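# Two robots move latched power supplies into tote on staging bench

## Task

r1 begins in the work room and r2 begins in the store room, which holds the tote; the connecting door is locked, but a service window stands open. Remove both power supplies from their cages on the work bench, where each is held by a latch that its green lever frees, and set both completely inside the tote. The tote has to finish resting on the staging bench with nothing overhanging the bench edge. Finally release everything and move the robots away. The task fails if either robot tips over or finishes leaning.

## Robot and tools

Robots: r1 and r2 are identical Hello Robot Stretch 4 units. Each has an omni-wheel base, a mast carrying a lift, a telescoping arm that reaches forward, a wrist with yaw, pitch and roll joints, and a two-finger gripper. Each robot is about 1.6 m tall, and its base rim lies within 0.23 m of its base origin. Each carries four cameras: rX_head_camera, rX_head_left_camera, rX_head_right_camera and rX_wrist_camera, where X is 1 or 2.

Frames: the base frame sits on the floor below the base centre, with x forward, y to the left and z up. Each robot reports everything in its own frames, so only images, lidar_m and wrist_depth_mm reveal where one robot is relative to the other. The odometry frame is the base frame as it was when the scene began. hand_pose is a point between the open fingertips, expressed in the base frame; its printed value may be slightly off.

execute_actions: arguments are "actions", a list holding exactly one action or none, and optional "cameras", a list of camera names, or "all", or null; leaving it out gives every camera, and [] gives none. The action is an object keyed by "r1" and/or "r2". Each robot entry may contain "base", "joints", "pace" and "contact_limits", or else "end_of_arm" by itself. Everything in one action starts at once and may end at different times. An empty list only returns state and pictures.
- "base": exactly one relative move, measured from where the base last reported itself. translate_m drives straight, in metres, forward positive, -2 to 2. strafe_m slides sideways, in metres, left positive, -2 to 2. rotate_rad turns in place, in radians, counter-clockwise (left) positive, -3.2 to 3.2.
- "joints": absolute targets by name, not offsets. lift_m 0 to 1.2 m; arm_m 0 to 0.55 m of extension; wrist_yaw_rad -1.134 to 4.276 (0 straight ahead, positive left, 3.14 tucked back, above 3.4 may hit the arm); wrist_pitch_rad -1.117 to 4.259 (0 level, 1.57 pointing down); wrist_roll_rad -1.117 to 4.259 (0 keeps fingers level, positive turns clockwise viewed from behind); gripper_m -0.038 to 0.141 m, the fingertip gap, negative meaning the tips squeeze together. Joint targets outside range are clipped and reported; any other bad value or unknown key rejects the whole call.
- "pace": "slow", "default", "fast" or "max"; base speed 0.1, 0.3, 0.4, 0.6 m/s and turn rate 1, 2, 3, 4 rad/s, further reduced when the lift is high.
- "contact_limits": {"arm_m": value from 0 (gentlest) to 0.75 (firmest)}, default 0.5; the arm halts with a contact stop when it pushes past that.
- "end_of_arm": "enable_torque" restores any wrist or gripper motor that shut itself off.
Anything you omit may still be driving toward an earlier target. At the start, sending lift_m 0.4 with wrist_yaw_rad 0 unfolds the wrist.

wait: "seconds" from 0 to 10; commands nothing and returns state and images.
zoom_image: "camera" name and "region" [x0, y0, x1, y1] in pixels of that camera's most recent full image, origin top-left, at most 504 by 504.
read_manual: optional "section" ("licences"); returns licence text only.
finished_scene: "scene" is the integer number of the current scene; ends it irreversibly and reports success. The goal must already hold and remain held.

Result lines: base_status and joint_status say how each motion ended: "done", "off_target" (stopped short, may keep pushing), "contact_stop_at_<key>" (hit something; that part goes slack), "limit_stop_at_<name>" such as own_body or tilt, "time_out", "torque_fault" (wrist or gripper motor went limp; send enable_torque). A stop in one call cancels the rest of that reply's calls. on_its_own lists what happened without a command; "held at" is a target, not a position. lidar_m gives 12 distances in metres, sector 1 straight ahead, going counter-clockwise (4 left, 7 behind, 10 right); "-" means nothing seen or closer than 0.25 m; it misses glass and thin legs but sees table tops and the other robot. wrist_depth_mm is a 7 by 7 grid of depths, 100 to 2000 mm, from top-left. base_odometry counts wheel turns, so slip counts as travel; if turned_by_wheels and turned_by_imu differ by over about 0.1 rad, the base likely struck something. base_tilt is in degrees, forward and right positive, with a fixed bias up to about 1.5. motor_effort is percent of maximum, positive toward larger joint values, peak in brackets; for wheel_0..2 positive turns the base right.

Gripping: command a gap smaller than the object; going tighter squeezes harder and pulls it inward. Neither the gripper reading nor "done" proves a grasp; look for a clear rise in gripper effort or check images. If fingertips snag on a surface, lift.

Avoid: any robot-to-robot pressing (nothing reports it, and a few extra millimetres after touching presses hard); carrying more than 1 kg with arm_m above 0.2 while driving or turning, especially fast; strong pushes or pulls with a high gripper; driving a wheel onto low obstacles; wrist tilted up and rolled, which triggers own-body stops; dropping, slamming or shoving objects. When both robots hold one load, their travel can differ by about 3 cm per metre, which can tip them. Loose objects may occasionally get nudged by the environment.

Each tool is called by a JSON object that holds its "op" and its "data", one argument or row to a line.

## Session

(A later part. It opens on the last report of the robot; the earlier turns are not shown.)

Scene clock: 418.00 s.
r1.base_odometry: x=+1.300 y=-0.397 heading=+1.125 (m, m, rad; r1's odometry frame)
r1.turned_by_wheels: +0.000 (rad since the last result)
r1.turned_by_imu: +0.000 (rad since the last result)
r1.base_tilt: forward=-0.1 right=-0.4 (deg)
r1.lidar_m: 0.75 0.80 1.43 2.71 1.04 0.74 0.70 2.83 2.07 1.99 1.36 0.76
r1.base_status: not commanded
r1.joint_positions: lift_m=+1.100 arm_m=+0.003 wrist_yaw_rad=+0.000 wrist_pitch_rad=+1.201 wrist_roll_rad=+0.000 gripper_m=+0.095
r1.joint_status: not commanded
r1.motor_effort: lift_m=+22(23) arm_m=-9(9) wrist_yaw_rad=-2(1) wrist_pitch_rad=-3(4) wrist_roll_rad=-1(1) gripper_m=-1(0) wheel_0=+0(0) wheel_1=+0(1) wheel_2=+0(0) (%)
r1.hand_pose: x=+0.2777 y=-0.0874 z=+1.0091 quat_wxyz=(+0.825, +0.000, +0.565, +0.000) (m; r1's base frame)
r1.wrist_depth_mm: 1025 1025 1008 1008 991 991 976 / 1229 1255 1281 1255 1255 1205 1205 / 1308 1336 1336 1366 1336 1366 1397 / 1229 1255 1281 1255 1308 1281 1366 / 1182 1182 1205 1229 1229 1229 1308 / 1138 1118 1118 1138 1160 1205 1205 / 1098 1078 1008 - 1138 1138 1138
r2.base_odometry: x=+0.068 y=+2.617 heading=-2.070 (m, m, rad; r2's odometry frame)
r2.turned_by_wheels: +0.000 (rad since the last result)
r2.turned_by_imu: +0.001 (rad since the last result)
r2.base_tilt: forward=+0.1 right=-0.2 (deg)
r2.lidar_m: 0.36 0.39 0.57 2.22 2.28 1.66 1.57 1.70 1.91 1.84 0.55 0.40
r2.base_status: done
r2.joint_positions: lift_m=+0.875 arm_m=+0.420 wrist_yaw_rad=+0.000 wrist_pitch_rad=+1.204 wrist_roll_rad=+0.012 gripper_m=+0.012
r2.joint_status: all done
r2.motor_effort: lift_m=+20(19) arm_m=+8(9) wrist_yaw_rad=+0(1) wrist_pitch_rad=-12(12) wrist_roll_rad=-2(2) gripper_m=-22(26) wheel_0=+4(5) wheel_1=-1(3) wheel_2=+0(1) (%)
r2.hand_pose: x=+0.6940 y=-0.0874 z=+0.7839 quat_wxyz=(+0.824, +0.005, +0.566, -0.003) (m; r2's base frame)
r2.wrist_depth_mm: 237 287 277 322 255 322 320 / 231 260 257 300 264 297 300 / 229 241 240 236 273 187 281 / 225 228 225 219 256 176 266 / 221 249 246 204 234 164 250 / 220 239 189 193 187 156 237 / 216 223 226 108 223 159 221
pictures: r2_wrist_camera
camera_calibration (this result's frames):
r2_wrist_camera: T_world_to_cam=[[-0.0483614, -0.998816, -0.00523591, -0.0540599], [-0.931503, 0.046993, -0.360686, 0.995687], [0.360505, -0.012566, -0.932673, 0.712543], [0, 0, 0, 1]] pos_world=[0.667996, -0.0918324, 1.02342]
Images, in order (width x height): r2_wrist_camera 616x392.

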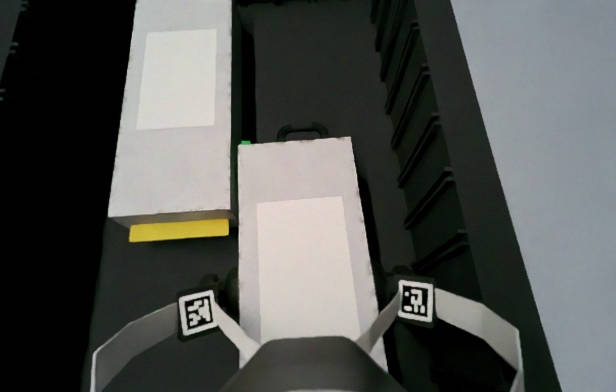

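{"op": "execute_actions", "data": {
  "actions": [
    {"r2":{"joints":{"lift_m":0.88,"gripper_m":0.045}}}
  ],
  "cameras": []
}}

{"op": "execute_actions", "data": {
  "actions": [
    {"r2":{"joints":{"lift_m":0.89,"gripper_m":0.082}}}
  ],
  "cameras": []
}}

{"op": "execute_actions", "data": {
  "actions": [
    {"r2":{"joints":{"lift_m":1.02}}}
  ],
  "cameras": []
}}

{"op": "execute_actions", "data": {
  "actions": [
    {"r2":{"joints":{"arm_m":0.0},"base":{"translate_m":-0.3},"pace":"fast"}}
  ],
  "cameras": ["r2_head_camera","r2_wrist_camera"]
}}

Scene clock: 419.27 s.
r1.base_odometry: x=+1.300 y=-0.397 heading=+1.125 (m, m, rad; r1's odometry frame)
r1.turned_by_wheels: +0.000 (rad since the last result)
r1.turned_by_imu: +0.000 (rad since the last result)
r1.base_tilt: forward=+0.0 right=-0.4 (deg)
r1.lidar_m: 0.75 0.78 1.44 2.73 1.01 0.75 0.70 2.84 2.07 2.00 1.38 0.78
r1.base_status: not commanded
r1.joint_positions: lift_m=+1.100 arm_m=+0.003 wrist_yaw_rad=+0.000 wrist_pitch_rad=+1.201 wrist_roll_rad=+0.000 gripper_m=+0.095
r1.joint_status: not commanded
r1.motor_effort: lift_m=+23(23) arm_m=-9(9) wrist_yaw_rad=-1(1) wrist_pitch_rad=-3(5) wrist_roll_rad=+0(1) gripper_m=+0(2) wheel_0=+0(0) wheel_1=+0(0) wheel_2=+0(1) (%)
r1.hand_pose: x=+0.2777 y=-0.0874 z=+1.0091 quat_wxyz=(+0.825, +0.000, +0.565, +0.000) (m; r1's base frame)
r1.wrist_depth_mm: 1008 1008 1025 1008 1008 1008 976 / 1255 1229 1255 1255 1229 1205 1205 / 1281 1308 1336 1336 1336 1366 1397 / 1229 1229 1281 1255 1308 1336 1336 / 1182 1182 1205 1205 1255 1255 1255 / 1118 1138 1118 1182 1182 1205 1182 / 1098 1098 1025 - 1138 1160 1160
r2.base_odometry: x=+0.068 y=+2.617 heading=-2.070 (m, m, rad; r2's odometry frame)
r2.turned_by_wheels: +0.000 (rad since the last result)
r2.turned_by_imu: +0.000 (rad since the last result)
r2.base_tilt: forward=+0.2 right=-0.2 (deg)
r2.lidar_m: 0.37 0.41 0.56 2.24 2.29 1.65 1.58 1.67 1.93 1.81 0.58 0.40
r2.base_status: not commanded
r2.joint_positions: lift_m=+0.880 arm_m=+0.420 wrist_yaw_rad=+0.000 wrist_pitch_rad=+1.204 wrist_roll_rad=+0.012 gripper_m=+0.045
r2.joint_status: all done
r2.motor_effort: lift_m=+25(26) arm_m=+9(8) wrist_yaw_rad=+0(0) wrist_pitch_rad=-12(12) wrist_roll_rad=-2(4) gripper_m=-14(24) wheel_0=+4(4) wheel_1=-1(1) wheel_2=+0(0) (%)
r2.hand_pose: x=+0.6939 y=-0.0874 z=+0.7884 quat_wxyz=(+0.824, +0.005, +0.566, -0.003) (m; r2's base frame)
r2.wrist_depth_mm: 237 296 283 329 248 327 325 / 233 267 263 307 262 303 306 / 229 249 245 242 271 281 287 / 225 232 231 227 254 181 270 / 223 254 251 213 231 171 255 / 220 243 191 201 193 160 241 / 218 229 229 108 226 154 229
pictures: none
No camera images: the call's "cameras" was empty. Leave "cameras" out to get every camera's image.

Scene clock: 420.43 s.
r1.base_odometry: x=+1.300 y=-0.397 heading=+1.125 (m, m, rad; r1's odometry frame)
r1.turned_by_wheels: +0.000 (rad since the last result)
r1.turned_by_imu: +0.000 (rad since the last result)
r1.base_tilt: forward=-0.1 right=-0.3 (deg)
r1.lidar_m: 0.75 0.77 1.43 2.71 1.02 0.75 0.72 2.82 2.07 2.02 1.37 0.76
r1.base_status: not commanded
r1.joint_positions: lift_m=+1.100 arm_m=+0.003 wrist_yaw_rad=+0.000 wrist_pitch_rad=+1.201 wrist_roll_rad=+0.000 gripper_m=+0.095
r1.joint_status: not commanded
r1.motor_effort: lift_m=+22(22) arm_m=-9(9) wrist_yaw_rad=-1(2) wrist_pitch_rad=-3(3) wrist_roll_rad=-1(1) gripper_m=-1(3) wheel_0=+0(0) wheel_1=+0(0) wheel_2=-1(1) (%)
r1.hand_pose: x=+0.2777 y=-0.0874 z=+1.0091 quat_wxyz=(+0.825, +0.000, +0.565, +0.000) (m; r1's base frame)
r1.wrist_depth_mm: 1008 1025 1008 1008 991 1008 991 / 1255 1255 1255 1255 1255 1229 1205 / 1308 1308 1308 1366 1336 1366 1366 / 1229 1229 1255 1255 1308 1336 1336 / 1160 1182 1182 1229 1229 1255 1255 / 1118 1138 1138 1160 1160 1229 1182 / 1060 1118 1008 - 1138 1160 1160
r2.base_odometry: x=+0.068 y=+2.617 heading=-2.070 (m, m, rad; r2's odometry frame)
r2.turned_by_wheels: +0.000 (rad since the last result)
r2.turned_by_imu: +0.000 (rad since the last result)
r2.base_tilt: forward=+0.1 right=-0.2 (deg)
r2.lidar_m: 0.38 0.40 0.54 2.21 2.27 1.64 1.59 1.65 1.92 1.83 0.55 0.41
r2.base_status: not commanded
r2.joint_positions: lift_m=+0.890 arm_m=+0.420 wrist_yaw_rad=+0.000 wrist_pitch_rad=+1.201 wrist_roll_rad=+0.012 gripper_m=+0.082
r2.joint_status: all done
r2.motor_effort: lift_m=+22(26) arm_m=+8(8) wrist_yaw_rad=+0(0) wrist_pitch_rad=-3(12) wrist_roll_rad=-3(1) gripper_m=-2(12) wheel_0=+4(4) wheel_1=-1(1) wheel_2=+0(0) (%)
r2.hand_pose: x=+0.6947 y=-0.0874 z=+0.7990 quat_wxyz=(+0.825, +0.005, +0.565, -0.003) (m; r2's base frame)
r2.wrist_depth_mm: 245 317 301 342 254 347 343 / 232 289 279 322 264 322 322 / 229 274 260 301 276 298 301 / 225 250 243 242 274 196 283 / 222 266 253 227 231 185 267 / 220 255 198 215 212 172 254 / 218 240 241 108 237 162 241
pictures: none
No camera images: the call's "cameras" was empty. Leave "cameras" out to get every camera's image.

Scene clock: 422.03 s.
r1.base_odometry: x=+1.300 y=-0.397 heading=+1.125 (m, m, rad; r1's odometry frame)
r1.turned_by_wheels: +0.000 (rad since the last result)
r1.turned_by_imu: +0.000 (rad since the last result)
r1.base_tilt: forward=-0.1 right=-0.4 (deg)
r1.lidar_m: 0.75 0.79 1.46 2.71 1.02 0.74 0.73 2.82 2.06 2.02 1.37 0.78
r1.base_status: not commanded
r1.joint_positions: lift_m=+1.100 arm_m=+0.003 wrist_yaw_rad=+0.000 wrist_pitch_rad=+1.201 wrist_roll_rad=+0.000 gripper_m=+0.095
r1.joint_status: not commanded
r1.motor_effort: lift_m=+22(22) arm_m=-9(9) wrist_yaw_rad=+0(1) wrist_pitch_rad=-3(3) wrist_roll_rad=+2(2) gripper_m=-2(1) wheel_0=+0(0) wheel_1=+0(1) wheel_2=-1(1) (%)
r1.hand_pose: x=+0.2777 y=-0.0874 z=+1.0091 quat_wxyz=(+0.825, +0.000, +0.565, +0.000) (m; r1's base frame)
r1.wrist_depth_mm: 1008 1025 1008 1008 976 991 976 / 1229 1229 1281 1255 1255 1205 1182 / 1281 1308 1336 1366 1336 1397 1366 / 1229 1255 1281 1281 1336 1336 1366 / 1182 1182 1205 1229 1255 1281 1255 / 1138 1118 1138 1160 1160 1182 1205 / 1078 1078 1025 - 1138 1118 1160
r2.base_odometry: x=+0.068 y=+2.617 heading=-2.070 (m, m, rad; r2's odometry frame)
r2.turned_by_wheels: +0.000 (rad since the last result)
r2.turned_by_imu: +0.000 (rad since the last result)
r2.base_tilt: forward=+0.1 right=-0.2 (deg)
r2.lidar_m: 0.36 0.40 0.58 2.23 2.29 1.63 1.59 1.67 1.91 1.82 0.57 0.39
r2.base_status: not commanded
r2.joint_positions: lift_m=+1.020 arm_m=+0.420 wrist_yaw_rad=+0.000 wrist_pitch_rad=+1.201 wrist_roll_rad=+0.012 gripper_m=+0.082
r2.joint_status: all done
r2.motor_effort: lift_m=+22(24) arm_m=+8(8) wrist_yaw_rad=-1(1) wrist_pitch_rad=-3(4) wrist_roll_rad=-2(2) gripper_m=-1(2) wheel_0=+4(4) wheel_1=-1(1) wheel_2=+0(0) (%)
r2.hand_pose: x=+0.6947 y=-0.0874 z=+0.9290 quat_wxyz=(+0.825, +0.005, +0.565, -0.003) (m; r2's base frame)
r2.wrist_depth_mm: 525 521 521 517 517 517 508 / 488 418 424 439 469 480 480 / 459 404 407 449 439 449 445 / 430 366 382 421 410 421 421 / 407 357 364 359 384 399 397 / 382 324 197 338 202 377 377 / 364 287 359 108 285 355 357
pictures: none
No camera images: the call's "cameras" was empty. Leave "cameras" out to get every camera's image.

Scene clock: 424.33 s.
r1.base_odometry: x=+1.300 y=-0.397 heading=+1.125 (m, m, rad; r1's odometry frame)
r1.turned_by_wheels: +0.000 (rad since the last result)
r1.turned_by_imu: +0.000 (rad since the last result)
r1.base_tilt: forward=-0.1 right=-0.4 (deg)
r1.lidar_m: 0.75 0.77 1.44 2.71 1.04 0.76 0.71 2.84 2.04 1.99 1.37 0.78
r1.base_status: not commanded
r1.joint_positions: lift_m=+1.100 arm_m=+0.003 wrist_yaw_rad=+0.000 wrist_pitch_rad=+1.201 wrist_roll_rad=+0.000 gripper_m=+0.095
r1.joint_status: not commanded
r1.motor_effort: lift_m=+23(23) arm_m=-9(9) wrist_yaw_rad=+1(0) wrist_pitch_rad=-4(4) wrist_roll_rad=-1(1) gripper_m=-2(0) wheel_0=+0(0) wheel_1=+1(1) wheel_2=-1(0) (%)
r1.hand_pose: x=+0.2777 y=-0.0874 z=+1.0091 quat_wxyz=(+0.825, +0.000, +0.565, +0.000) (m; r1's base frame)
r1.wrist_depth_mm: 1025 1008 1008 1025 991 1008 976 / 1255 1255 1255 1255 1229 1205 1182 / 1281 1308 1336 1366 1366 1366 1366 / 1229 1255 1281 1255 1308 1336 1308 / 1182 1205 1205 1205 1229 1255 1281 / 1138 1118 1138 1182 1160 1182 1229 / 1098 1098 1042 - 1138 1138 1160
r2.base_odometry: x=+0.211 y=+2.881 heading=-2.070 (m, m, rad; r2's odometry frame)
r2.turned_by_wheels: +0.000 (rad since the last result)
r2.turned_by_imu: +0.000 (rad since the last result)
r2.base_tilt: forward=+0.1 right=-0.2 (deg)
r2.lidar_m: 0.68 0.73 1.01 2.28 1.84 1.36 1.28 1.35 1.91 1.83 0.97 0.71
r2.base_status: done
r2.joint_positions: lift_m=+1.020 arm_m=+0.003 wrist_yaw_rad=+0.000 wrist_pitch_rad=+1.201 wrist_roll_rad=+0.012 gripper_m=+0.082
r2.joint_status: all done
joint sent to its limit — the command would take r2.arm_m past its lower limit, so that joint was sent only as far as its limit.
r2.motor_effort: lift_m=+22(22) arm_m=-7(9) wrist_yaw_rad=+1(1) wrist_pitch_rad=-3(3) wrist_roll_rad=-1(0) gripper_m=-2(1) wheel_0=-4(8) wheel_1=-2(7) wheel_2=+2(15) (%)
r2.hand_pose: x=+0.2781 y=-0.0874 z=+0.9290 quat_wxyz=(+0.825, +0.005, +0.565, -0.003) (m; r2's base frame)
r2.wrist_depth_mm: 544 544 554 603 621 1430 1464 / 1397 1397 1430 1397 1397 1366 1336 / 1308 1308 1308 1308 1308 1308 1255 / 1229 1205 1205 1205 1205 1229 1205 / 1160 1160 1138 1160 1138 1138 1138 / 1098 1098 197 1118 201 1078 1078 / 1042 1042 1025 108 1042 1025 1025
pictures: r2_head_camera, r2_wrist_camera
camera_calibration (this result's frames):
r2_wrist_camera: T_world_to_cam=[[-0.0487307, -0.998798, -0.00537216, -0.0732223], [-0.930467, 0.047351, -0.363303, 0.662802], [0.363121, -0.0127054, -0.931655, 0.996136], [0, 0, 0, 1]] pos_world=[0.251429, -0.0918622, 1.16846]
Images, in order (width x height): r2_head_camera 420x560, r2_wrist_camera 616x392.

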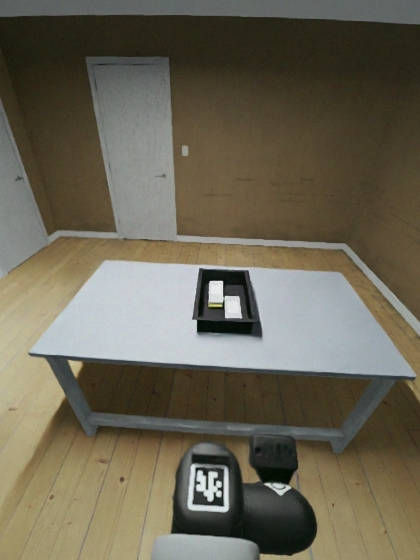

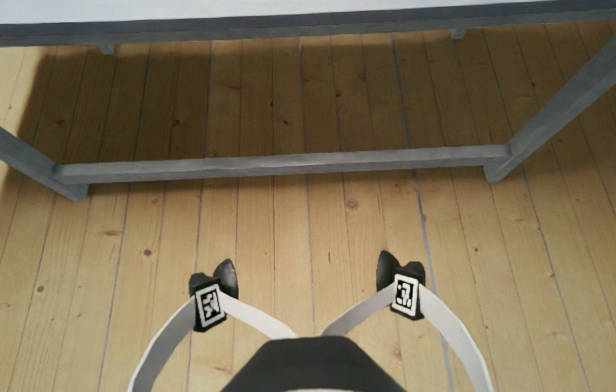

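{"op": "finished_scene", "data": {
  "scene": 1
}}

The scene is finished: the task was done.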